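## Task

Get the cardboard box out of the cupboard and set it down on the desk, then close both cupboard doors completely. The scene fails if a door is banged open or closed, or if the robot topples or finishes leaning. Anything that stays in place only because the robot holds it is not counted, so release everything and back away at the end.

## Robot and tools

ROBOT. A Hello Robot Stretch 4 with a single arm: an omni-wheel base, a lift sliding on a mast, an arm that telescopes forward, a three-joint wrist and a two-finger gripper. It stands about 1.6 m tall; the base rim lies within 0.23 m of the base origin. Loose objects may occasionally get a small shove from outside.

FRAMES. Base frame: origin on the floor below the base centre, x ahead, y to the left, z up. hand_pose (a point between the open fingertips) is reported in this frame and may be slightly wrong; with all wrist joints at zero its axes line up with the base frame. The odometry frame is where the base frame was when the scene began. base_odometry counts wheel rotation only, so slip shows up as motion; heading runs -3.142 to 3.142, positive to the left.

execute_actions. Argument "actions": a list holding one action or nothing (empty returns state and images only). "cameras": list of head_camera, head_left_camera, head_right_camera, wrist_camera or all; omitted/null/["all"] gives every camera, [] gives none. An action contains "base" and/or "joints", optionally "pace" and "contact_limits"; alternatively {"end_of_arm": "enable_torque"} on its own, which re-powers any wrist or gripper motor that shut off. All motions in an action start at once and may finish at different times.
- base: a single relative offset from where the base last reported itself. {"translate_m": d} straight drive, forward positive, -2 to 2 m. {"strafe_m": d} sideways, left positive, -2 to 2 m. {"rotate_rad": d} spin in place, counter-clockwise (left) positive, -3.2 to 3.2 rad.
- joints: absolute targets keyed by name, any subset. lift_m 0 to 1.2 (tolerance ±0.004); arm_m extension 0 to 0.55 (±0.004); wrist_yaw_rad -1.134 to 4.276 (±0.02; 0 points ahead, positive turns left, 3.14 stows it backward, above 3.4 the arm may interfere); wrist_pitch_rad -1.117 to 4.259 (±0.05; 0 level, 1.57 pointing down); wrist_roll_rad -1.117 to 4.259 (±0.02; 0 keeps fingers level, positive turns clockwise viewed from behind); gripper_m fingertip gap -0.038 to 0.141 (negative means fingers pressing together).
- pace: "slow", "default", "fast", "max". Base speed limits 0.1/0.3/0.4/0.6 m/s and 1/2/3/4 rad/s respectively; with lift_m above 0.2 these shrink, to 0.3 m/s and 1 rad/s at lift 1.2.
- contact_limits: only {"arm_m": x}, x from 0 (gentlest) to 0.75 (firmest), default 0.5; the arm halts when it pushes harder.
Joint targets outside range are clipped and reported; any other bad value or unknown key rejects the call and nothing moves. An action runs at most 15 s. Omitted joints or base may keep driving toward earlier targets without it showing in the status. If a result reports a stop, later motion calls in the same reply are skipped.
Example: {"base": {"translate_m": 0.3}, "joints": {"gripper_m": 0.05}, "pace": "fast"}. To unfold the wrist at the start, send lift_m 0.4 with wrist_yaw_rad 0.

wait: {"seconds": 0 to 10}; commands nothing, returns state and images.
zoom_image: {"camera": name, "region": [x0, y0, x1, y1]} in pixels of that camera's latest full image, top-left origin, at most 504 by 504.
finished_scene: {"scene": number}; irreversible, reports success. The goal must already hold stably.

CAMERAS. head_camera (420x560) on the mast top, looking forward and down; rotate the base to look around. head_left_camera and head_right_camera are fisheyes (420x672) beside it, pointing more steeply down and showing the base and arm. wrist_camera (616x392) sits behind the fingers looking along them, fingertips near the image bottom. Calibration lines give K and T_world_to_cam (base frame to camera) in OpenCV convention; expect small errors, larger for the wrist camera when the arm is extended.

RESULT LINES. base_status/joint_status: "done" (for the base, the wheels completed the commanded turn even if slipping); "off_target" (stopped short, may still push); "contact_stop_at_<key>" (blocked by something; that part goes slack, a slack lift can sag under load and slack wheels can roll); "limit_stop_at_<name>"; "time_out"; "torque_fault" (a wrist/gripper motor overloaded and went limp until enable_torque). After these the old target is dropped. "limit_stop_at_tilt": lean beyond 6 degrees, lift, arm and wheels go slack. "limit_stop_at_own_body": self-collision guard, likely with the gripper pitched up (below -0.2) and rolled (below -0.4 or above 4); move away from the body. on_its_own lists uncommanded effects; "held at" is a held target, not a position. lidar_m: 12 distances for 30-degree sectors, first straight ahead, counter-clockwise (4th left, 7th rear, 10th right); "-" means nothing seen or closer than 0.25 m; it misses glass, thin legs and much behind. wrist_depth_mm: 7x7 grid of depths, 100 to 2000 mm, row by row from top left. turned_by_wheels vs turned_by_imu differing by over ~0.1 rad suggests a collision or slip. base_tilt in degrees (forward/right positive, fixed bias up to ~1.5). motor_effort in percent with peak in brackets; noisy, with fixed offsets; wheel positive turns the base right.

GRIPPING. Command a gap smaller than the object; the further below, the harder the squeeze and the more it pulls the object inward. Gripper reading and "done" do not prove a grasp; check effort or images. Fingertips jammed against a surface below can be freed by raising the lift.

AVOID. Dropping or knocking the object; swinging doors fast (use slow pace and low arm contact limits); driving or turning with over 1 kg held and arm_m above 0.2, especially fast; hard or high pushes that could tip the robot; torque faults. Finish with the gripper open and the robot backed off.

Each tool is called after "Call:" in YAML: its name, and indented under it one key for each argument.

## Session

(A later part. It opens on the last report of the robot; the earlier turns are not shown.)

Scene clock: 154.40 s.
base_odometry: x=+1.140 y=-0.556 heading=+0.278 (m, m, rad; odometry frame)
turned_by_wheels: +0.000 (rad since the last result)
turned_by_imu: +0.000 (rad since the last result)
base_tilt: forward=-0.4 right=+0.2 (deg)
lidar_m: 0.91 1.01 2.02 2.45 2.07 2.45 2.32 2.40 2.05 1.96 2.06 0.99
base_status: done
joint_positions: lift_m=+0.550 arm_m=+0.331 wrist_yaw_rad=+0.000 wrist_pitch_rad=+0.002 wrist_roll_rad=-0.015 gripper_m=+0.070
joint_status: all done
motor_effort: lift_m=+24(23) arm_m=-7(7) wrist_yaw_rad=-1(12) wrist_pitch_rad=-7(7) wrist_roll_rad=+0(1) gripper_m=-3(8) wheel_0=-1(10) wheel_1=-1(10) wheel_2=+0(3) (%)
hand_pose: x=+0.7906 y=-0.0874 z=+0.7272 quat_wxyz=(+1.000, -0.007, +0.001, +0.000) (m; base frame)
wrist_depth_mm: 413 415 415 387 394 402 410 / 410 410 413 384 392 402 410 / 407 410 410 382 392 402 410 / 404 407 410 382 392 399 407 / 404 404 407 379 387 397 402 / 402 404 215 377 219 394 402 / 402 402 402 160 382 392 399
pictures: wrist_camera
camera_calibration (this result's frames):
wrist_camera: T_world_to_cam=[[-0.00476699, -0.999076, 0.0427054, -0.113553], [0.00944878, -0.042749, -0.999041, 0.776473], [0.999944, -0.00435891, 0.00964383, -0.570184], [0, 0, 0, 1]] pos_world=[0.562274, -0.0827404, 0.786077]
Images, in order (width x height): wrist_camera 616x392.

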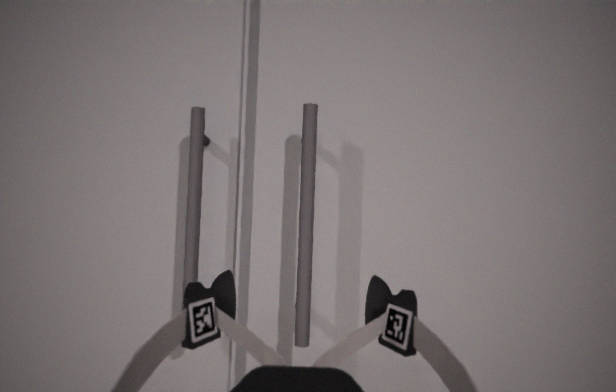

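Call:
execute_actions:
  actions:
    - {"joints":{"arm_m":0.455},"pace":"slow"}
  cameras: []

Call:
execute_actions:
  actions:
    - {"joints":{"gripper_m":-0.01}}
  cameras: ["wrist_camera"]

Call:
execute_actions:
  actions:
    - {"base":{"strafe_m":-0.025},"joints":{"arm_m":0.365},"pace":"slow"}
  cameras: []

Call:
execute_actions:
  actions:
    - {"base":{"strafe_m":-0.055},"joints":{"arm_m":0.285},"pace":"slow"}

Scene clock: 157.17 s.
base_odometry: x=+1.140 y=-0.556 heading=+0.278 (m, m, rad; odometry frame)
turned_by_wheels: +0.000 (rad since the last result)
turned_by_imu: +0.000 (rad since the last result)
base_tilt: forward=-0.5 right=+0.0 (deg)
lidar_m: 0.91 0.98 2.00 2.47 2.10 2.42 2.31 2.43 2.07 1.97 2.07 1.00
base_status: not commanded
joint_positions: lift_m=+0.550 arm_m=+0.454 wrist_yaw_rad=+0.000 wrist_pitch_rad=+0.002 wrist_roll_rad=-0.015 gripper_m=+0.070
joint_status: all done
motor_effort: lift_m=+24(24) arm_m=+7(6) wrist_yaw_rad=+0(1) wrist_pitch_rad=-7(7) wrist_roll_rad=+0(1) gripper_m=-1(2) wheel_0=-1(2) wheel_1=-1(1) wheel_2=+0(0) (%)
hand_pose: x=+0.9131 y=-0.0874 z=+0.7272 quat_wxyz=(+1.000, -0.007, +0.001, +0.000) (m; base frame)
wrist_depth_mm: 290 289 285 262 268 273 278 / 287 289 282 260 267 272 277 / 285 286 281 258 265 271 276 / 285 285 278 258 264 270 273 / 283 283 277 257 263 268 272 / 282 282 214 255 219 266 272 / 279 247 252 159 259 266 271
pictures: none
No camera images: the call's "cameras" was empty. Leave "cameras" out to get every camera's image.

Scene clock: 158.73 s.
base_odometry: x=+1.140 y=-0.556 heading=+0.278 (m, m, rad; odometry frame)
turned_by_wheels: +0.000 (rad since the last result)
turned_by_imu: +0.000 (rad since the last result)
base_tilt: forward=-0.4 right=+0.1 (deg)
lidar_m: 0.92 0.99 1.99 2.43 2.07 2.44 2.32 2.38 2.09 1.98 2.04 0.97
base_status: not commanded
joint_positions: lift_m=+0.550 arm_m=+0.454 wrist_yaw_rad=-0.001 wrist_pitch_rad=+0.002 wrist_roll_rad=-0.015 gripper_m=-0.010
joint_status: all done
motor_effort: lift_m=+23(23) arm_m=+7(7) wrist_yaw_rad=+4(4) wrist_pitch_rad=-7(7) wrist_roll_rad=-1(1) gripper_m=-14(19) wheel_0=-2(1) wheel_1=-1(1) wheel_2=+0(0) (%)
hand_pose: x=+0.9131 y=-0.0878 z=+0.7272 quat_wxyz=(+1.000, -0.007, +0.001, -0.001) (m; base frame)
wrist_depth_mm: 289 289 277 257 263 270 277 / 286 287 277 255 263 268 274 / 285 286 274 253 260 268 272 / 285 285 273 253 260 266 272 / 282 283 271 251 259 265 271 / 282 283 246 210 257 264 270 / 281 244 245 213 254 263 268
pictures: wrist_camera
camera_calibration (this result's frames):
wrist_camera: T_world_to_cam=[[-0.00636241, -0.999067, 0.0427053, -0.111972], [0.00938051, -0.042764, -0.999041, 0.775358], [0.999936, -0.00595571, 0.00964384, -0.692752], [0, 0, 0, 1]] pos_world=[0.684722, -0.0828364, 0.786077]
Images, in order (width x height): wrist_camera 616x392.

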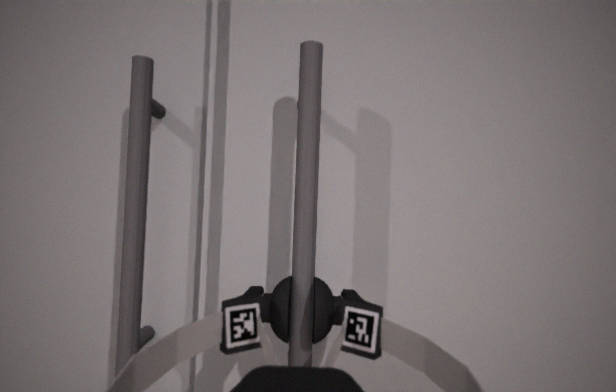

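Scene clock: 160.90 s.
base_odometry: x=+1.147 y=-0.580 heading=+0.277 (m, m, rad; odometry frame)
turned_by_wheels: +0.000 (rad since the last result)
turned_by_imu: +0.000 (rad since the last result)
base_tilt: forward=-0.4 right=+0.0 (deg)
lidar_m: 0.82 0.98 2.01 2.48 2.12 2.47 2.29 2.38 2.05 1.95 2.01 0.92
base_status: done
joint_positions: lift_m=+0.550 arm_m=+0.366 wrist_yaw_rad=-0.005 wrist_pitch_rad=+0.003 wrist_roll_rad=-0.015 gripper_m=-0.010
joint_status: all done
on_its_own: wrist_yaw_rad is at rest, and its effort (+14) is outside its rest range (-13 to +13)
motor_effort: lift_m=+23(24) arm_m=-8(8) wrist_yaw_rad=+14(31) wrist_pitch_rad=-8(8) wrist_roll_rad=-1(2) gripper_m=-16(17) wheel_0=-2(11) wheel_1=-1(2) wheel_2=+0(4) (%)
hand_pose: x=+0.8254 y=-0.0889 z=+0.7271 quat_wxyz=(+1.000, -0.007, +0.001, -0.003) (m; base frame)
wrist_depth_mm: 375 375 246 257 279 306 336 / 373 375 246 251 279 307 334 / 370 375 244 251 278 303 334 / 370 373 245 253 278 304 330 / 368 370 243 249 277 303 332 / 364 368 233 213 276 301 329 / 364 366 236 213 265 300 327
pictures: none
No camera images: the call's "cameras" was empty. Leave "cameras" out to get every camera's image.

Scene clock: 162.97 s.
base_odometry: x=+1.162 y=-0.633 heading=+0.278 (m, m, rad; odometry frame)
turned_by_wheels: +0.000 (rad since the last result)
turned_by_imu: +0.000 (rad since the last result)
base_tilt: forward=-0.5 right=-0.2 (deg)
lidar_m: 0.74 0.99 2.00 2.47 2.15 2.43 2.32 2.38 1.99 1.89 1.97 0.89
base_status: done
joint_positions: lift_m=+0.550 arm_m=+0.286 wrist_yaw_rad=-0.002 wrist_pitch_rad=+0.003 wrist_roll_rad=-0.015 gripper_m=-0.010
joint_status: all done
motor_effort: lift_m=+24(24) arm_m=-8(10) wrist_yaw_rad=+4(26) wrist_pitch_rad=-8(8) wrist_roll_rad=-1(2) gripper_m=-10(19) wheel_0=+2(11) wheel_1=-1(8) wheel_2=+2(3) (%)
hand_pose: x=+0.7457 y=-0.0879 z=+0.7271 quat_wxyz=(+1.000, -0.007, +0.001, -0.001) (m; base frame)
wrist_depth_mm: 459 459 236 260 304 364 455 / 459 459 236 251 304 366 452 / 452 455 235 255 303 364 455 / 452 455 232 249 303 362 452 / 449 449 231 249 303 362 452 / 449 449 193 213 300 362 449 / 445 237 222 211 281 359 449
pictures: head_camera, head_left_camera, head_right_camera, wrist_camera
camera_calibration (this result's frames):
wrist_camera: T_world_to_cam=[[-0.00649029, -0.999067, 0.0427064, -0.112979], [0.0091298, -0.0427647, -0.999043, 0.777044], [0.999937, -0.00609418, 0.00939884, -0.525216], [0, 0, 0, 1]] pos_world=[0.517356, -0.0828447, 0.786062]
Images, in order (width x height): head_camera 420x560, head_left_camera 420x672, head_right_camera 420x672, wrist_camera 616x392.

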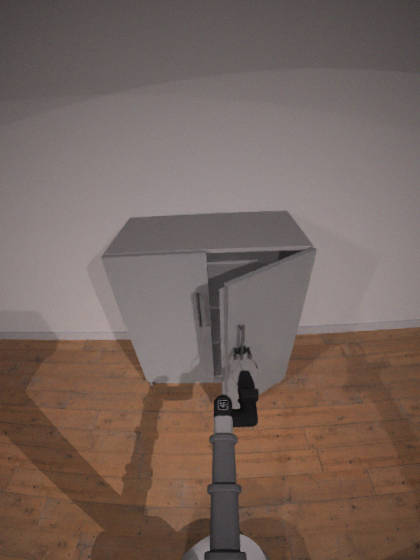

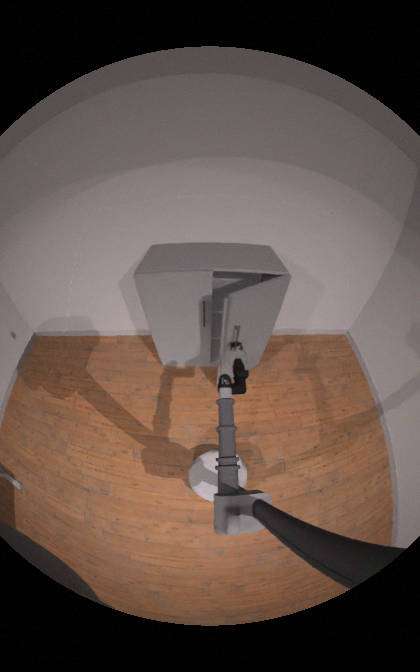

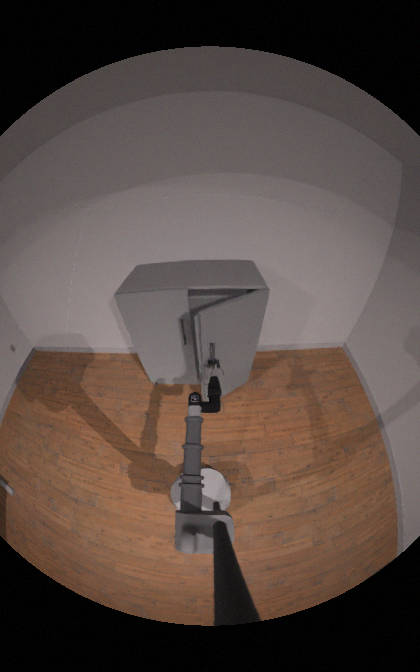

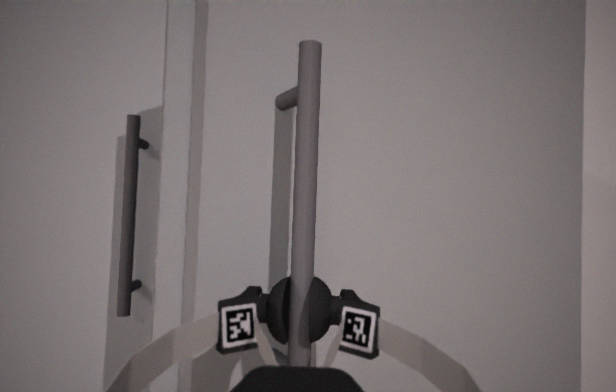

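Call:
execute_actions:
  actions:
    - {"base":{"strafe_m":-0.09},"joints":{"arm_m":0.195},"pace":"slow"}
  cameras: []

Call:
execute_actions:
  actions:
    - {"joints":{"gripper_m":0.05},"pace":"slow"}
  cameras: []

Call:
execute_actions:
  actions:
    - {"joints":{"arm_m":0.0}}
  cameras: ["wrist_camera","head_camera"]

Scene clock: 165.40 s.
base_odometry: x=+1.187 y=-0.719 heading=+0.277 (m, m, rad; odometry frame)
turned_by_wheels: -0.001 (rad since the last result)
turned_by_imu: -0.001 (rad since the last result)
base_tilt: forward=-0.5 right=+0.1 (deg)
lidar_m: 0.62 1.00 2.01 2.46 2.24 2.45 2.33 2.40 1.91 1.80 1.89 0.92
base_status: done
joint_positions: lift_m=+0.550 arm_m=+0.197 wrist_yaw_rad=-0.004 wrist_pitch_rad=+0.004 wrist_roll_rad=-0.015 gripper_m=-0.009
joint_status: all done
motor_effort: lift_m=+24(24) arm_m=-11(10) wrist_yaw_rad=+11(11) wrist_pitch_rad=-10(10) wrist_roll_rad=-1(1) gripper_m=-19(19) wheel_0=-3(9) wheel_1=-4(7) wheel_2=+0(1) (%)
hand_pose: x=+0.6560 y=-0.0885 z=+0.7268 quat_wxyz=(+1.000, -0.007, +0.002, -0.002) (m; base frame)
wrist_depth_mm: 549 549 218 271 375 1060 1078 / 544 549 219 242 373 1025 1060 / 539 539 218 252 375 1025 1042 / 539 539 216 251 377 1025 1042 / 535 535 213 263 377 1042 1042 / 535 535 204 211 377 1025 1042 / 535 214 207 213 185 1008 1025
pictures: none
No camera images: the call's "cameras" was empty. Leave "cameras" out to get every camera's image.

Scene clock: 167.70 s.
base_odometry: x=+1.187 y=-0.719 heading=+0.277 (m, m, rad; odometry frame)
turned_by_wheels: +0.000 (rad since the last result)
turned_by_imu: +0.000 (rad since the last result)
base_tilt: forward=-0.5 right=+0.1 (deg)
lidar_m: 0.62 1.01 2.03 2.47 2.24 2.45 2.33 2.39 1.88 1.80 1.87 0.93
base_status: not commanded
joint_positions: lift_m=+0.550 arm_m=+0.196 wrist_yaw_rad=-0.001 wrist_pitch_rad=+0.003 wrist_roll_rad=-0.015 gripper_m=+0.050
joint_status: all done
motor_effort: lift_m=+23(23) arm_m=-7(11) wrist_yaw_rad=+2(12) wrist_pitch_rad=-7(11) wrist_roll_rad=-1(1) gripper_m=-4(18) wheel_0=-2(3) wheel_1=-3(5) wheel_2=+0(0) (%)
hand_pose: x=+0.6556 y=-0.0876 z=+0.7271 quat_wxyz=(+1.000, -0.007, +0.001, +0.000) (m; base frame)
wrist_depth_mm: 549 554 238 296 392 1042 1060 / 544 549 238 298 392 1060 1042 / 549 508 238 296 397 1025 1042 / 539 236 238 297 392 1042 1042 / 544 236 237 297 394 1042 1025 / 539 235 212 298 223 1025 1025 / 535 226 233 166 345 1025 1025
pictures: none
No camera images: the call's "cameras" was empty. Leave "cameras" out to get every camera's image.

Scene clock: 169.37 s.
base_odometry: x=+1.187 y=-0.719 heading=+0.277 (m, m, rad; odometry frame)
turned_by_wheels: +0.000 (rad since the last result)
turned_by_imu: +0.000 (rad since the last result)
base_tilt: forward=-0.5 right=+0.1 (deg)
lidar_m: 0.64 1.00 1.98 2.45 2.24 2.45 2.30 2.37 1.90 1.80 1.88 0.94
base_status: not commanded
joint_positions: lift_m=+0.550 arm_m=+0.002 wrist_yaw_rad=+0.000 wrist_pitch_rad=+0.003 wrist_roll_rad=-0.015 gripper_m=+0.050
joint_status: all done
motor_effort: lift_m=+24(24) arm_m=-7(7) wrist_yaw_rad=+0(1) wrist_pitch_rad=-7(9) wrist_roll_rad=-1(0) gripper_m=-3(0) wheel_0=-1(2) wheel_1=-2(3) wheel_2=+0(0) (%)
hand_pose: x=+0.4616 y=-0.0875 z=+0.7271 quat_wxyz=(+1.000, -0.007, +0.001, +0.000) (m; base frame)
wrist_depth_mm: 1255 1229 439 492 1255 1255 1229 / 759 750 439 488 654 1255 1255 / 750 741 433 492 647 1229 1255 / 741 741 433 492 654 1229 1229 / 741 732 433 492 661 1229 1229 / 723 732 212 492 223 1205 1229 / 723 723 415 166 569 1205 1229
pictures: head_camera, wrist_camera
camera_calibration (this result's frames):
wrist_camera: T_world_to_cam=[[-0.00506086, -0.999075, 0.042706, -0.115071], [0.00932883, -0.0427518, -0.999042, 0.779603], [0.999944, -0.00465762, 0.00953656, -0.241149], [0, 0, 0, 1]] pos_world=[0.23328, -0.0827584, 0.78607]
Images, in order (width x height): head_camera 420x560, wrist_camera 616x392.

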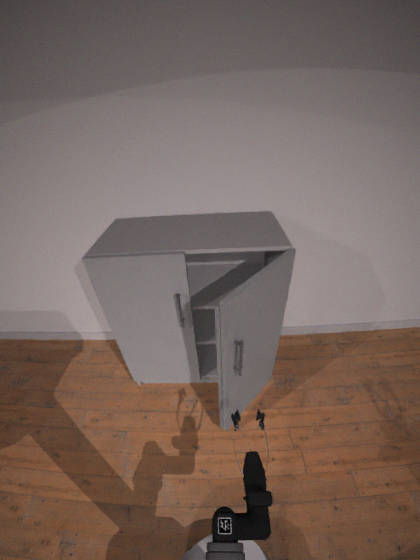

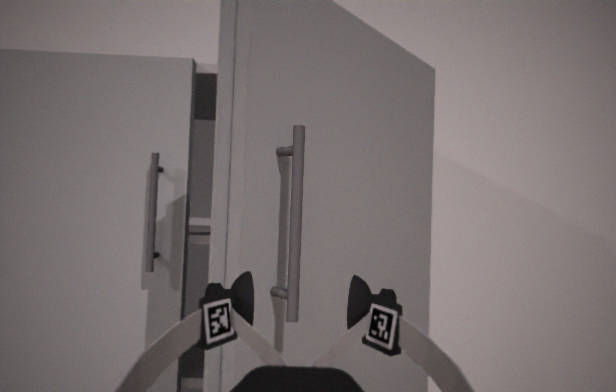

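Call:
execute_actions:
  actions:
    - {"base":{"strafe_m":0.266},"joints":{"gripper_m":0.07}}
  cameras: []

Call:
execute_actions:
  actions:
    - {"joints":{"arm_m":0.3}}
  cameras: ["wrist_camera"]

Scene clock: 171.70 s.
base_odometry: x=+1.114 y=-0.463 heading=+0.277 (m, m, rad; odometry frame)
turned_by_wheels: +0.000 (rad since the last result)
turned_by_imu: +0.000 (rad since the last result)
base_tilt: forward=-0.6 right=+0.0 (deg)
lidar_m: 0.93 0.98 2.01 2.47 1.97 2.42 2.31 2.39 2.17 2.07 2.07 0.70
base_status: done
joint_positions: lift_m=+0.550 arm_m=+0.002 wrist_yaw_rad=+0.000 wrist_pitch_rad=+0.003 wrist_roll_rad=-0.015 gripper_m=+0.070
joint_status: all done
motor_effort: lift_m=+23(24) arm_m=-7(7) wrist_yaw_rad=+0(0) wrist_pitch_rad=-8(7) wrist_roll_rad=-1(1) gripper_m=-5(3) wheel_0=-1(11) wheel_1=+0(7) wheel_2=+0(2) (%)
hand_pose: x=+0.4616 y=-0.0874 z=+0.7272 quat_wxyz=(+1.000, -0.007, +0.001, +0.000) (m; base frame)
wrist_depth_mm: 1205 1229 1229 1255 1255 452 1255 / 1205 750 741 741 878 449 741 / 1205 741 741 750 1182 439 750 / 1229 741 741 741 1205 430 750 / 1205 732 741 741 1205 430 750 / 1205 732 213 732 219 427 750 / 1182 723 723 159 820 421 1229
pictures: none
No camera images: the call's "cameras" was empty. Leave "cameras" out to get every camera's image.

Scene clock: 173.70 s.
base_odometry: x=+1.114 y=-0.463 heading=+0.277 (m, m, rad; odometry frame)
turned_by_wheels: +0.000 (rad since the last result)
turned_by_imu: +0.000 (rad since the last result)
base_tilt: forward=-0.5 right=+0.0 (deg)
lidar_m: 0.95 0.98 1.98 2.46 2.00 2.42 2.33 2.40 2.19 2.07 2.10 0.69
base_status: not commanded
joint_positions: lift_m=+0.550 arm_m=+0.299 wrist_yaw_rad=+0.000 wrist_pitch_rad=+0.002 wrist_roll_rad=-0.015 gripper_m=+0.070
joint_status: all done
motor_effort: lift_m=+23(23) arm_m=+7(11) wrist_yaw_rad=+0(0) wrist_pitch_rad=-7(7) wrist_roll_rad=-2(1) gripper_m=+0(2) wheel_0=-1(1) wheel_1=+0(0) wheel_2=+0(0) (%)
hand_pose: x=+0.7582 y=-0.0874 z=+0.7272 quat_wxyz=(+1.000, -0.007, +0.001, +0.000) (m; base frame)
wrist_depth_mm: 442 445 445 449 564 554 544 / 442 442 445 445 820 788 715 / 439 439 439 445 904 904 732 / 436 439 442 442 904 904 732 / 436 436 436 439 759 621 654 / 433 436 214 439 219 891 715 / 430 430 436 159 820 854 715
pictures: wrist_camera
camera_calibration (this result's frames):
wrist_camera: T_world_to_cam=[[-0.00484561, -0.999076, 0.0427049, -0.113673], [0.00953701, -0.0427496, -0.99904, 0.776782], [0.999943, -0.00443368, 0.00973534, -0.537805], [0, 0, 0, 1]] pos_world=[0.529815, -0.0827449, 0.786127]
Images, in order (width x height): wrist_camera 616x392.

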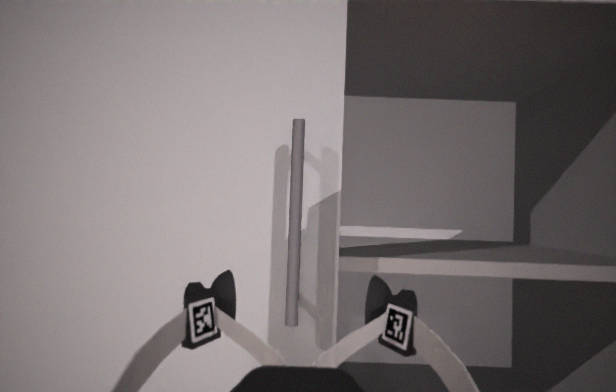

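Call:
execute_actions:
  actions:
    - {"base":{"strafe_m":0.008},"joints":{"arm_m":0.45}}
  cameras: []

Call:
execute_actions:
  actions:
    - {"joints":{"arm_m":0.486},"pace":"slow"}
  cameras: []

Call:
execute_actions:
  actions:
    - {"joints":{"gripper_m":-0.01}}
  cameras: ["wrist_camera"]

Call:
execute_actions:
  actions:
    - {"base":{"strafe_m":0.02},"joints":{"arm_m":0.386},"pace":"slow"}
  cameras: []

Call:
execute_actions:
  actions:
    - {"base":{"strafe_m":0.045},"joints":{"arm_m":0.311},"pace":"slow"}
  cameras: ["wrist_camera","head_camera"]

Scene clock: 175.37 s.
base_odometry: x=+1.112 y=-0.456 heading=+0.277 (m, m, rad; odometry frame)
turned_by_wheels: +0.000 (rad since the last result)
turned_by_imu: +0.000 (rad since the last result)
base_tilt: forward=-0.3 right=+0.1 (deg)
lidar_m: 0.94 0.98 2.01 2.47 1.96 2.43 2.33 2.38 2.18 2.08 2.05 0.70
base_status: done
joint_positions: lift_m=+0.550 arm_m=+0.449 wrist_yaw_rad=+0.000 wrist_pitch_rad=+0.002 wrist_roll_rad=-0.015 gripper_m=+0.070
joint_status: all done
motor_effort: lift_m=+23(23) arm_m=+7(7) wrist_yaw_rad=-1(0) wrist_pitch_rad=-7(9) wrist_roll_rad=-2(2) gripper_m=+1(0) wheel_0=+0(7) wheel_1=-1(9) wheel_2=+0(1) (%)
hand_pose: x=+0.9082 y=-0.0874 z=+0.7272 quat_wxyz=(+1.000, -0.007, +0.001, +0.000) (m; base frame)
wrist_depth_mm: 290 293 294 296 535 554 554 / 290 291 291 291 741 759 715 / 289 290 290 291 750 750 741 / 287 287 290 290 741 750 732 / 286 287 287 289 549 615 654 / 286 286 214 287 219 741 492 / 283 283 285 159 732 741 723
pictures: none
No camera images: the call's "cameras" was empty. Leave "cameras" out to get every camera's image.

Scene clock: 176.87 s.
base_odometry: x=+1.112 y=-0.456 heading=+0.277 (m, m, rad; odometry frame)
turned_by_wheels: +0.000 (rad since the last result)
turned_by_imu: +0.000 (rad since the last result)
base_tilt: forward=-0.5 right=+0.0 (deg)
lidar_m: 0.95 0.98 2.01 2.45 1.99 2.44 2.31 2.40 2.21 2.07 2.09 0.69
base_status: not commanded
joint_positions: lift_m=+0.550 arm_m=+0.485 wrist_yaw_rad=+0.000 wrist_pitch_rad=+0.002 wrist_roll_rad=-0.015 gripper_m=+0.070
joint_status: all done
motor_effort: lift_m=+23(23) arm_m=+7(7) wrist_yaw_rad=+0(1) wrist_pitch_rad=-8(6) wrist_roll_rad=-1(0) gripper_m=-3(2) wheel_0=-1(0) wheel_1=-1(1) wheel_2=+0(0) (%)
hand_pose: x=+0.9441 y=-0.0874 z=+0.7272 quat_wxyz=(+1.000, -0.007, +0.001, +0.000) (m; base frame)
wrist_depth_mm: 254 255 257 258 535 559 549 / 254 254 256 256 707 715 715 / 252 253 254 255 715 723 715 / 252 252 253 253 715 707 715 / 251 251 252 253 442 615 654 / 249 250 214 252 219 317 334 / 248 249 250 159 252 699 699
pictures: none
No camera images: the call's "cameras" was empty. Leave "cameras" out to get every camera's image.

Scene clock: 178.43 s.
base_odometry: x=+1.112 y=-0.456 heading=+0.277 (m, m, rad; odometry frame)
turned_by_wheels: +0.000 (rad since the last result)
turned_by_imu: +0.000 (rad since the last result)
base_tilt: forward=-0.4 right=+0.1 (deg)
lidar_m: 0.93 0.99 2.00 2.45 1.97 2.42 2.30 2.42 2.18 2.08 2.11 0.69
base_status: not commanded
joint_positions: lift_m=+0.550 arm_m=+0.485 wrist_yaw_rad=+0.004 wrist_pitch_rad=+0.002 wrist_roll_rad=-0.015 gripper_m=-0.010
joint_status: all done
motor_effort: lift_m=+23(23) arm_m=+4(7) wrist_yaw_rad=-10(15) wrist_pitch_rad=-6(8) wrist_roll_rad=-2(1) gripper_m=-16(16) wheel_0=+0(1) wheel_1=-1(1) wheel_2=+2(2) (%)
hand_pose: x=+0.9449 y=-0.0864 z=+0.7272 quat_wxyz=(+1.000, -0.007, +0.001, +0.002) (m; base frame)
wrist_depth_mm: 251 252 252 252 500 554 549 / 251 250 250 250 691 715 715 / 249 250 250 249 707 715 715 / 249 248 248 247 707 707 707 / 247 247 247 246 439 615 661 / 246 245 194 208 298 317 330 / 245 244 244 206 244 699 699
pictures: wrist_camera
camera_calibration (this result's frames):
wrist_camera: T_world_to_cam=[[-0.00144867, -0.999087, 0.0427056, -0.114998], [0.00957767, -0.0427176, -0.999041, 0.774978], [0.999953, -0.00103826, 0.00963081, -0.724199], [0, 0, 0, 1]] pos_world=[0.716576, -0.0825401, 0.786121]
Images, in order (width x height): wrist_camera 616x392.

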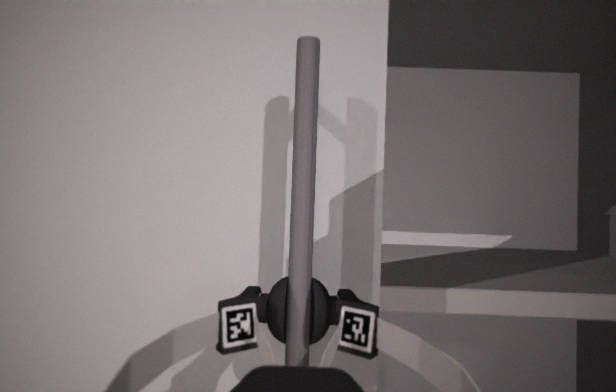

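Scene clock: 180.70 s.
base_odometry: x=+1.106 y=-0.436 heading=+0.278 (m, m, rad; odometry frame)
turned_by_wheels: +0.000 (rad since the last result)
turned_by_imu: +0.000 (rad since the last result)
base_tilt: forward=-0.5 right=+0.0 (deg)
lidar_m: 0.86 0.97 1.99 2.47 1.95 2.46 2.33 2.38 2.19 2.11 2.10 0.71
base_status: done
joint_positions: lift_m=+0.550 arm_m=+0.387 wrist_yaw_rad=+0.007 wrist_pitch_rad=+0.002 wrist_roll_rad=-0.015 gripper_m=-0.010
joint_status: all done
on_its_own: wrist_yaw_rad is at rest, and its effort (-20) is outside its rest range (-13 to +13)
motor_effort: lift_m=+23(23) arm_m=-8(7) wrist_yaw_rad=-20(27) wrist_pitch_rad=-7(8) wrist_roll_rad=-1(1) gripper_m=-16(17) wheel_0=+0(11) wheel_1=+2(4) wheel_2=+2(7) (%)
hand_pose: x=+0.8474 y=-0.0854 z=+0.7272 quat_wxyz=(+1.000, -0.007, +0.001, +0.003) (m; base frame)
wrist_depth_mm: 307 286 268 252 243 554 549 / 306 285 266 246 243 788 732 / 303 283 265 245 239 809 788 / 301 281 263 244 239 809 788 / 298 278 262 242 238 609 676 / 297 276 194 207 397 788 759 / 294 267 254 206 183 788 768
pictures: none
No camera images: the call's "cameras" was empty. Leave "cameras" out to get every camera's image.

Scene clock: 182.70 s.
base_odometry: x=+1.094 y=-0.393 heading=+0.277 (m, m, rad; odometry frame)
turned_by_wheels: +0.000 (rad since the last result)
turned_by_imu: -0.001 (rad since the last result)
base_tilt: forward=-0.5 right=+0.0 (deg)
lidar_m: 0.75 0.99 1.98 2.45 1.89 2.42 2.33 2.40 2.24 2.14 2.07 0.73
base_status: done
joint_positions: lift_m=+0.550 arm_m=+0.312 wrist_yaw_rad=+0.001 wrist_pitch_rad=+0.003 wrist_roll_rad=-0.015 gripper_m=-0.010
joint_status: all done
motor_effort: lift_m=+23(23) arm_m=-8(9) wrist_yaw_rad=-4(28) wrist_pitch_rad=-7(8) wrist_roll_rad=+0(1) gripper_m=-13(17) wheel_0=-4(11) wheel_1=+1(9) wheel_2=-2(3) (%)
hand_pose: x=+0.7718 y=-0.0871 z=+0.7272 quat_wxyz=(+1.000, -0.007, +0.001, +0.001) (m; base frame)
wrist_depth_mm: 387 330 289 255 236 559 549 / 379 327 285 246 235 788 768 / 377 324 283 247 232 878 842 / 373 320 281 241 230 878 831 / 370 319 279 240 230 609 676 / 364 314 263 207 221 878 831 / 362 294 268 204 220 866 798
pictures: head_camera, wrist_camera
camera_calibration (this result's frames):
wrist_camera: T_world_to_cam=[[-0.0037054, -0.999081, 0.042706, -0.114159], [0.00940049, -0.0427392, -0.999042, 0.77672], [0.999949, -0.00330039, 0.00955022, -0.55125], [0, 0, 0, 1]] pos_world=[0.543498, -0.0826766, 0.786116]
Images, in order (width x height): head_camera 420x560, wrist_camera 616x392.

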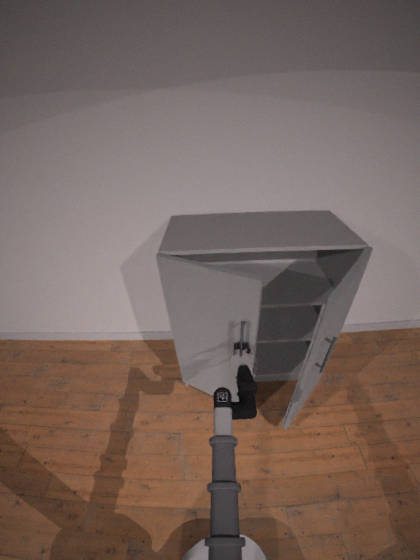

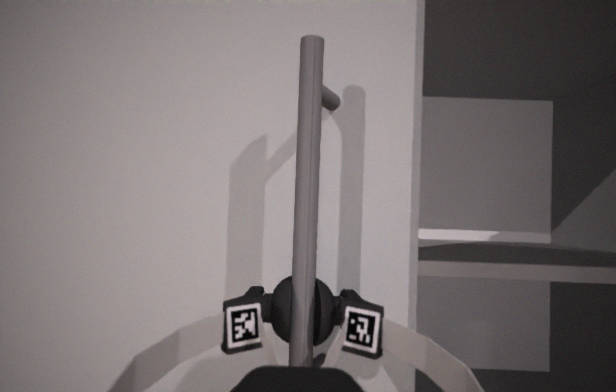

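Call:
execute_actions:
  actions:
    - {"joints":{"gripper_m":0.05},"pace":"slow"}
  cameras: []

Call:
execute_actions:
  actions:
    - {"joints":{"arm_m":0.03}}
  cameras: []

Call:
execute_actions:
  actions:
    - {"base":{"strafe_m":-0.48},"joints":{"lift_m":0.33,"gripper_m":0.0}}
  cameras: ["wrist_camera","head_camera"]

Scene clock: 186.30 s.
base_odometry: x=+1.094 y=-0.393 heading=+0.277 (m, m, rad; odometry frame)
turned_by_wheels: +0.000 (rad since the last result)
turned_by_imu: -0.001 (rad since the last result)
base_tilt: forward=-0.5 right=+0.0 (deg)
lidar_m: 0.78 1.02 1.99 2.46 1.90 2.42 2.33 2.39 2.26 2.15 2.05 0.73
base_status: not commanded
joint_positions: lift_m=+0.550 arm_m=+0.312 wrist_yaw_rad=+0.000 wrist_pitch_rad=+0.003 wrist_roll_rad=-0.015 gripper_m=+0.050
joint_status: all done
motor_effort: lift_m=+23(23) arm_m=-7(7) wrist_yaw_rad=-1(7) wrist_pitch_rad=-9(8) wrist_roll_rad=-2(2) gripper_m=-2(17) wheel_0=-4(4) wheel_1=+1(1) wheel_2=-2(2) (%)
hand_pose: x=+0.7716 y=-0.0873 z=+0.7272 quat_wxyz=(+1.000, -0.007, +0.001, +0.000) (m; base frame)
wrist_depth_mm: 389 340 301 268 247 559 549 / 389 336 297 267 246 788 768 / 384 334 296 265 248 891 842 / 377 330 294 256 246 891 831 / 377 327 291 255 244 615 676 / 370 324 213 252 233 878 831 / 368 317 282 166 232 866 798
pictures: none
No camera images: the call's "cameras" was empty. Leave "cameras" out to get every camera's image.

Scene clock: 188.27 s.
base_odometry: x=+1.094 y=-0.393 heading=+0.277 (m, m, rad; odometry frame)
turned_by_wheels: +0.000 (rad since the last result)
turned_by_imu: +0.000 (rad since the last result)
base_tilt: forward=-0.5 right=+0.1 (deg)
lidar_m: 0.76 0.99 1.99 2.46 1.92 2.42 2.32 2.40 2.25 2.14 2.07 0.73
base_status: not commanded
joint_positions: lift_m=+0.550 arm_m=+0.031 wrist_yaw_rad=+0.000 wrist_pitch_rad=+0.003 wrist_roll_rad=-0.015 gripper_m=+0.050
joint_status: all done
motor_effort: lift_m=+23(23) arm_m=-7(9) wrist_yaw_rad=+0(2) wrist_pitch_rad=-7(8) wrist_roll_rad=-1(2) gripper_m=-3(4) wheel_0=-3(4) wheel_1=+1(1) wheel_2=-2(2) (%)
hand_pose: x=+0.4906 y=-0.0875 z=+0.7272 quat_wxyz=(+1.000, -0.007, +0.001, +0.000) (m; base frame)
wrist_depth_mm: 1205 1182 1205 564 1229 1205 410 / 1182 699 621 554 878 854 402 / 1205 691 615 554 1182 1160 402 / 1182 683 609 539 1138 1182 397 / 1160 683 609 535 1160 1042 394 / 1160 683 212 539 223 1160 394 / 1160 654 585 166 778 904 392
pictures: none
No camera images: the call's "cameras" was empty. Leave "cameras" out to get every camera's image.

Scene clock: 191.20 s.
base_odometry: x=+1.225 y=-0.855 heading=+0.277 (m, m, rad; odometry frame)
turned_by_wheels: +0.000 (rad since the last result)
turned_by_imu: -0.001 (rad since the last result)
base_tilt: forward=-0.5 right=+0.1 (deg)
lidar_m: 0.65 0.83 2.01 2.46 2.38 2.43 2.33 2.38 1.77 1.66 1.72 1.48
base_status: done
joint_positions: lift_m=+0.330 arm_m=+0.031 wrist_yaw_rad=+0.000 wrist_pitch_rad=+0.003 wrist_roll_rad=-0.015 gripper_m=+0.000
joint_status: all done
motor_effort: lift_m=+15(21) arm_m=-7(7) wrist_yaw_rad=+0(0) wrist_pitch_rad=-8(7) wrist_roll_rad=-2(1) gripper_m=-2(6) wheel_0=+0(7) wheel_1=+2(9) wheel_2=+0(0) (%)
hand_pose: x=+0.4906 y=-0.0874 z=+0.5078 quat_wxyz=(+1.000, -0.007, +0.001, +0.000) (m; base frame)
wrist_depth_mm: 991 407 496 621 1205 1229 1229 / 1160 407 492 621 1205 1205 1229 / 759 415 496 621 1205 1229 1229 / 1118 413 496 621 1205 1205 1205 / 759 415 492 621 1205 1205 1182 / 1138 415 469 204 1182 1182 1205 / 946 397 469 186 176 1182 1182
pictures: head_camera, wrist_camera
camera_calibration (this result's frames):
wrist_camera: T_world_to_cam=[[-0.00502804, -0.999075, 0.0427058, -0.105565], [0.0093339, -0.0427514, -0.999042, 0.560225], [0.999944, -0.00462461, 0.00954022, -0.268069], [0, 0, 0, 1]] pos_world=[0.262294, -0.0827564, 0.566754]
Images, in order (width x height): head_camera 420x560, wrist_camera 616x392.

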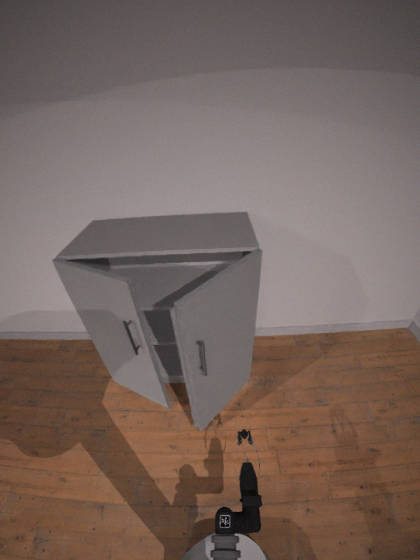

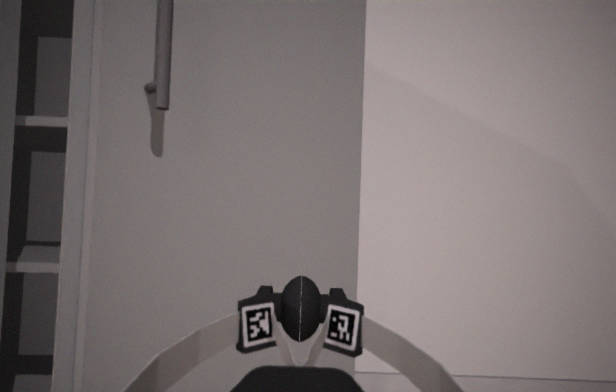

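Call:
execute_actions:
  actions:
    - {"joints":{"arm_m":0.19}}
  cameras: []

Call:
execute_actions:
  actions:
    - {"base":{"strafe_m":0.22},"pace":"slow"}
  cameras: ["wrist_camera","head_camera"]

Scene clock: 192.90 s.
base_odometry: x=+1.225 y=-0.855 heading=+0.277 (m, m, rad; odometry frame)
turned_by_wheels: +0.000 (rad since the last result)
turned_by_imu: +0.000 (rad since the last result)
base_tilt: forward=-0.5 right=+0.0 (deg)
lidar_m: 0.65 0.85 2.01 2.46 2.36 2.44 2.30 2.39 1.78 1.64 1.74 1.52
base_status: not commanded
joint_positions: lift_m=+0.330 arm_m=+0.189 wrist_yaw_rad=+0.000 wrist_pitch_rad=+0.002 wrist_roll_rad=-0.015 gripper_m=+0.000
joint_status: all done
motor_effort: lift_m=+15(15) arm_m=+7(7) wrist_yaw_rad=-1(1) wrist_pitch_rad=-7(8) wrist_roll_rad=-1(1) gripper_m=-6(6) wheel_0=+0(0) wheel_1=+2(2) wheel_2=+0(0) (%)
hand_pose: x=+0.6482 y=-0.0874 z=+0.5079 quat_wxyz=(+1.000, -0.007, +0.001, +0.000) (m; base frame)
wrist_depth_mm: 255 309 368 459 1060 1060 1078 / 265 307 368 459 1042 1060 1060 / 265 307 370 462 1042 1042 1060 / 265 307 370 462 1042 1060 1042 / 266 309 368 459 1042 1042 1042 / 266 309 349 204 1025 1042 1042 / 266 296 349 186 176 1025 1025
pictures: none
No camera images: the call's "cameras" was empty. Leave "cameras" out to get every camera's image.

Scene clock: 196.23 s.
base_odometry: x=+1.165 y=-0.643 heading=+0.277 (m, m, rad; odometry frame)
turned_by_wheels: +0.000 (rad since the last result)
turned_by_imu: +0.000 (rad since the last result)
base_tilt: forward=-0.6 right=+0.0 (deg)
lidar_m: 0.66 0.86 2.02 2.46 2.16 2.44 2.32 2.39 1.99 1.86 1.98 0.85
base_status: done
joint_positions: lift_m=+0.330 arm_m=+0.189 wrist_yaw_rad=+0.000 wrist_pitch_rad=+0.002 wrist_roll_rad=-0.015 gripper_m=+0.000
joint_status: not commanded
motor_effort: lift_m=+15(15) arm_m=+7(7) wrist_yaw_rad=+1(8) wrist_pitch_rad=-8(7) wrist_roll_rad=-1(1) gripper_m=-7(4) wheel_0=-3(6) wheel_1=+1(7) wheel_2=+0(1) (%)
hand_pose: x=+0.6481 y=-0.0875 z=+0.5079 quat_wxyz=(+1.000, -0.007, +0.001, +0.000) (m; base frame)
wrist_depth_mm: 389 960 1008 264 303 455 1060 / 387 609 1025 263 325 452 1042 / 392 750 723 264 327 455 1042 / 387 991 1008 260 327 455 1042 / 382 788 820 258 327 455 1042 / 379 1008 597 204 327 455 1042 / 375 946 253 187 176 455 1025
pictures: head_camera, wrist_camera
camera_calibration (this result's frames):
wrist_camera: T_world_to_cam=[[-0.00521537, -0.999074, 0.0427051, -0.104705], [0.00947729, -0.0427531, -0.999041, 0.558702], [0.999941, -0.00480564, 0.00969149, -0.425658], [0, 0, 0, 1]] pos_world=[0.419792, -0.0827673, 0.566763]
Images, in order (width x height): head_camera 420x560, wrist_camera 616x392.

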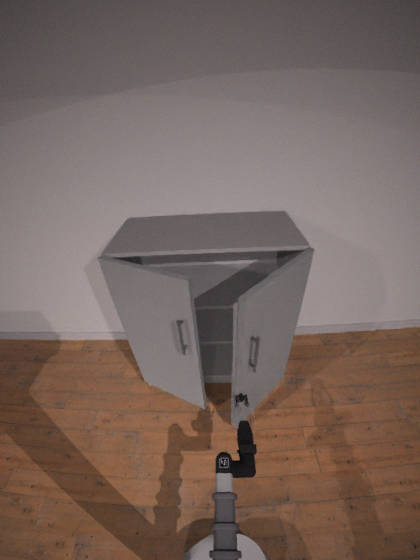

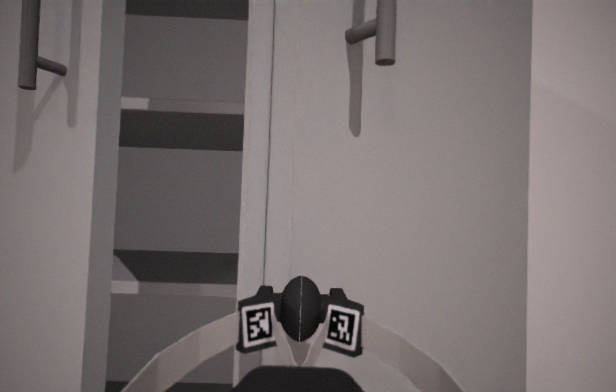

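Call:
execute_actions:
  actions:
    - {"joints":{"arm_m":0.55},"pace":"slow","contact_limits":{"arm_m":0.25}}
  cameras: ["wrist_camera","head_camera"]

Scene clock: 200.53 s.
base_odometry: x=+1.165 y=-0.643 heading=+0.278 (m, m, rad; odometry frame)
turned_by_wheels: +0.000 (rad since the last result)
turned_by_imu: +0.038 (rad since the last result)
base_tilt: forward=-0.5 right=+0.0 (deg)
lidar_m: 0.76 0.91 2.12 2.13 2.20 2.41 2.32 2.43 1.94 1.89 2.00 0.99
base_status: not commanded
joint_positions: lift_m=+0.330 arm_m=+0.508 wrist_yaw_rad=-0.004 wrist_pitch_rad=+0.002 wrist_roll_rad=-0.015 gripper_m=+0.000
joint_status: arm_m contact_stop (moved +0.319 of +0.361)
on_its_own: arm_m is slack since a contact_stop (your +0.550 is given up)
motor_effort: lift_m=+15(15) arm_m=+0(20) wrist_yaw_rad=+10(72) wrist_pitch_rad=-6(7) wrist_roll_rad=-1(1) gripper_m=-3(12) wheel_0=+3(17) wheel_1=+1(10) wheel_2=-4(9) (%)
contact_limits: arm_m 0.25
hand_pose: x=+0.9671 y=-0.0885 z=+0.5080 quat_wxyz=(+1.000, -0.007, +0.001, -0.002) (m; base frame)
wrist_depth_mm: 330 304 243 241 241 239 238 / 492 402 241 239 239 238 238 / 699 668 240 238 238 237 236 / 699 691 238 238 236 236 236 / 699 647 237 236 236 235 234 / 430 359 236 204 235 234 234 / 286 263 235 185 178 233 232
pictures: head_camera, wrist_camera
camera_calibration (this result's frames):
wrist_camera: T_world_to_cam=[[-0.00860441, -0.999051, 0.0427043, -0.100737], [0.00988741, -0.0427888, -0.999035, 0.555377], [0.999914, -0.00817387, 0.0102462, -0.7452], [0, 0, 0, 1]] pos_world=[0.738778, -0.0829691, 0.566779]
Images, in order (width x height): head_camera 420x560, wrist_camera 616x392.

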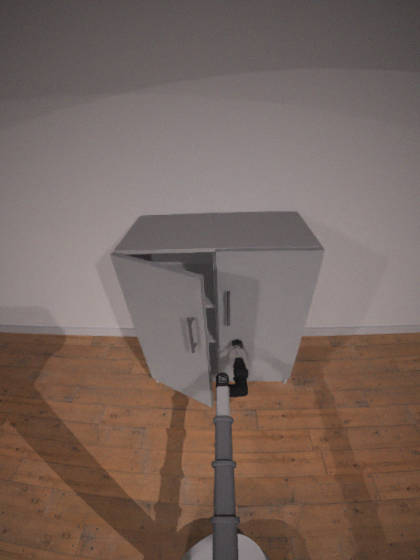

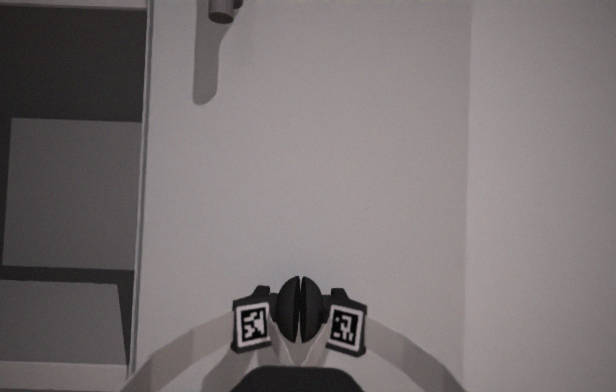

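Call:
execute_actions:
  actions:
    - {"joints":{"arm_m":0.1}}
  cameras: []

Call:
execute_actions:
  actions:
    - {"base":{"strafe_m":0.2}}
  cameras: ["wrist_camera","head_camera"]

Scene clock: 203.03 s.
base_odometry: x=+1.165 y=-0.643 heading=+0.278 (m, m, rad; odometry frame)
turned_by_wheels: +0.000 (rad since the last result)
turned_by_imu: +0.000 (rad since the last result)
base_tilt: forward=-0.5 right=+0.0 (deg)
lidar_m: 0.80 0.92 2.12 2.18 2.20 2.42 2.30 2.42 1.98 1.90 1.96 0.99
base_status: not commanded
joint_positions: lift_m=+0.330 arm_m=+0.101 wrist_yaw_rad=+0.000 wrist_pitch_rad=+0.003 wrist_roll_rad=-0.015 gripper_m=+0.000
joint_status: all done
motor_effort: lift_m=+16(15) arm_m=-7(7) wrist_yaw_rad=+0(10) wrist_pitch_rad=-8(8) wrist_roll_rad=-2(2) gripper_m=-6(3) wheel_0=+3(3) wheel_1=+1(1) wheel_2=-2(4) (%)
hand_pose: x=+0.5606 y=-0.0874 z=+0.5078 quat_wxyz=(+1.000, -0.007, +0.001, +0.000) (m; base frame)
wrist_depth_mm: 591 492 946 661 654 647 1138 / 580 488 1118 654 654 647 1138 / 580 492 707 654 647 640 1118 / 569 488 1098 647 647 640 1118 / 564 480 699 647 640 640 1098 / 559 480 647 205 640 634 1078 / 549 477 640 187 176 634 1098
pictures: none
No camera images: the call's "cameras" was empty. Leave "cameras" out to get every camera's image.

Scene clock: 204.97 s.
base_odometry: x=+1.110 y=-0.451 heading=+0.277 (m, m, rad; odometry frame)
turned_by_wheels: +0.000 (rad since the last result)
turned_by_imu: +0.000 (rad since the last result)
base_tilt: forward=-0.5 right=+0.0 (deg)
lidar_m: 0.76 1.04 2.10 2.18 1.98 2.40 2.30 2.41 2.17 2.09 2.00 1.01
base_status: done
joint_positions: lift_m=+0.330 arm_m=+0.101 wrist_yaw_rad=+0.000 wrist_pitch_rad=+0.003 wrist_roll_rad=-0.015 gripper_m=+0.000
joint_status: not commanded
motor_effort: lift_m=+15(15) arm_m=-7(7) wrist_yaw_rad=+0(0) wrist_pitch_rad=-7(8) wrist_roll_rad=+0(2) gripper_m=-3(8) wheel_0=-1(8) wheel_1=+0(9) wheel_2=+0(1) (%)
hand_pose: x=+0.5606 y=-0.0874 z=+0.5078 quat_wxyz=(+1.000, -0.007, +0.001, +0.000) (m; base frame)
wrist_depth_mm: 1182 640 554 488 654 661 654 / 1160 634 549 480 661 654 654 / 1138 627 544 484 654 654 647 / 1138 615 539 484 647 647 640 / 1138 615 535 477 647 640 640 / 1138 609 525 204 647 640 634 / 1138 603 500 187 175 634 640
pictures: head_camera, wrist_camera
camera_calibration (this result's frames):
wrist_camera: T_world_to_cam=[[-0.00501606, -0.999075, 0.0427078, -0.105216], [0.00934682, -0.0427533, -0.999042, 0.55955], [0.999944, -0.00461207, 0.00955263, -0.338073], [0, 0, 0, 1]] pos_world=[0.332296, -0.0827555, 0.566737]
Images, in order (width x height): head_camera 420x560, wrist_camera 616x392.

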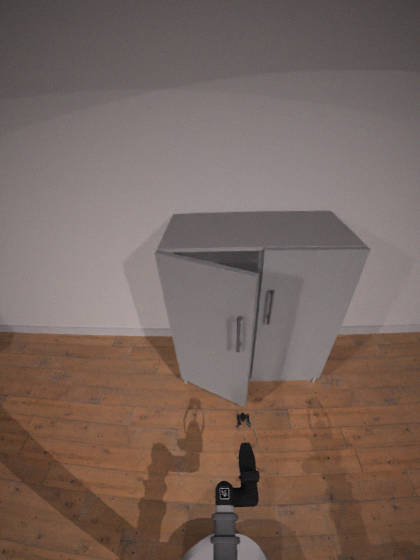

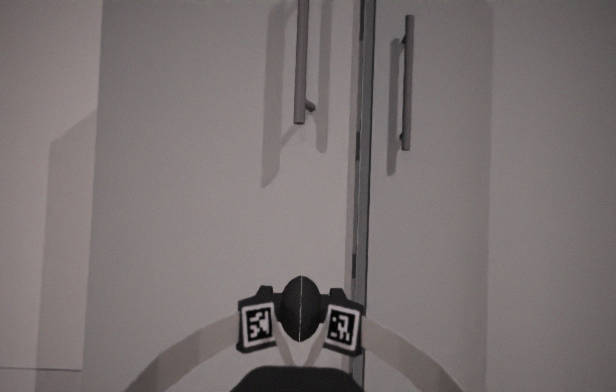

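Call:
execute_actions:
  actions: []

Scene clock: 205.23 s.
base_odometry: x=+1.110 y=-0.451 heading=+0.277 (m, m, rad; odometry frame)
turned_by_wheels: +0.000 (rad since the last result)
turned_by_imu: +0.000 (rad since the last result)
base_tilt: forward=-0.4 right=+0.0 (deg)
lidar_m: 0.78 0.99 2.08 2.18 1.97 2.40 2.31 2.40 2.16 2.10 2.03 0.99
base_status: done
joint_positions: lift_m=+0.330 arm_m=+0.101 wrist_yaw_rad=+0.000 wrist_pitch_rad=+0.003 wrist_roll_rad=-0.015 gripper_m=+0.000
joint_status: not commanded
motor_effort: lift_m=+15(15) arm_m=-7(7) wrist_yaw_rad=+0(0) wrist_pitch_rad=-6(8) wrist_roll_rad=-1(2) gripper_m=-5(8) wheel_0=+0(8) wheel_1=+0(9) wheel_2=+0(1) (%)
hand_pose: x=+0.5606 y=-0.0874 z=+0.5078 quat_wxyz=(+1.000, -0.007, +0.001, +0.000) (m; base frame)
wrist_depth_mm: 1182 640 554 484 661 654 654 / 1160 627 554 484 654 647 647 / 1138 627 544 484 654 654 647 / 1160 615 539 480 647 647 640 / 1138 615 535 477 654 640 640 / 1138 603 521 204 647 647 640 / 1118 603 500 186 176 640 634
pictures: head_camera, head_left_camera, head_right_camera, wrist_camera
camera_calibration (this result's frames):
wrist_camera: T_world_to_cam=[[-0.00501584, -0.999075, 0.0427079, -0.105216], [0.00934686, -0.0427534, -0.999042, 0.55955], [0.999944, -0.00461185, 0.00955266, -0.338073], [0, 0, 0, 1]] pos_world=[0.332296, -0.0827555, 0.566737]
Images, in order (width x height): head_camera 420x560, head_left_camera 420x672, head_right_camera 420x672, wrist_camera 616x392.

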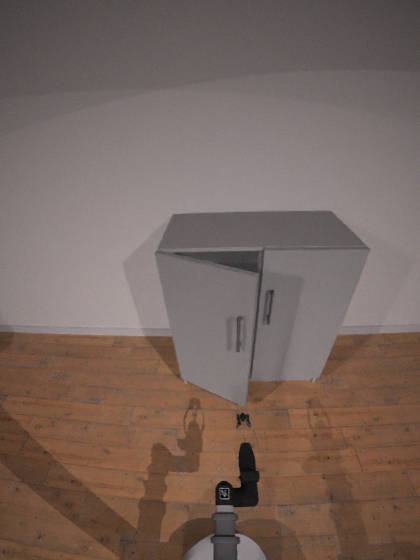

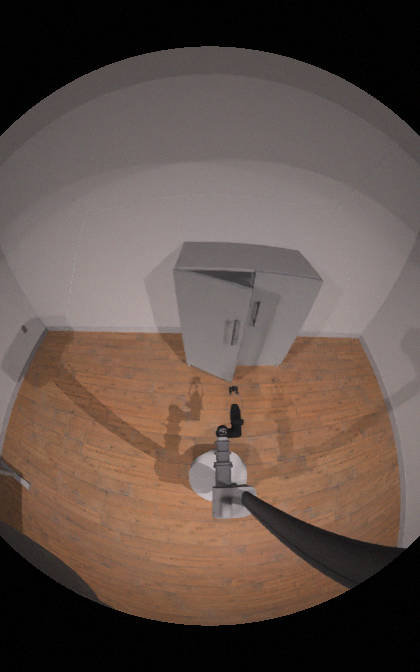

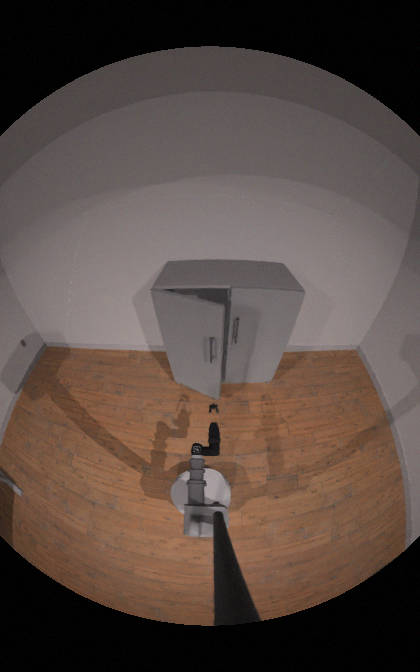

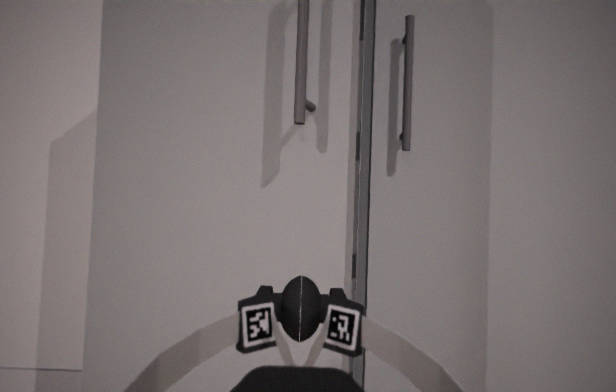

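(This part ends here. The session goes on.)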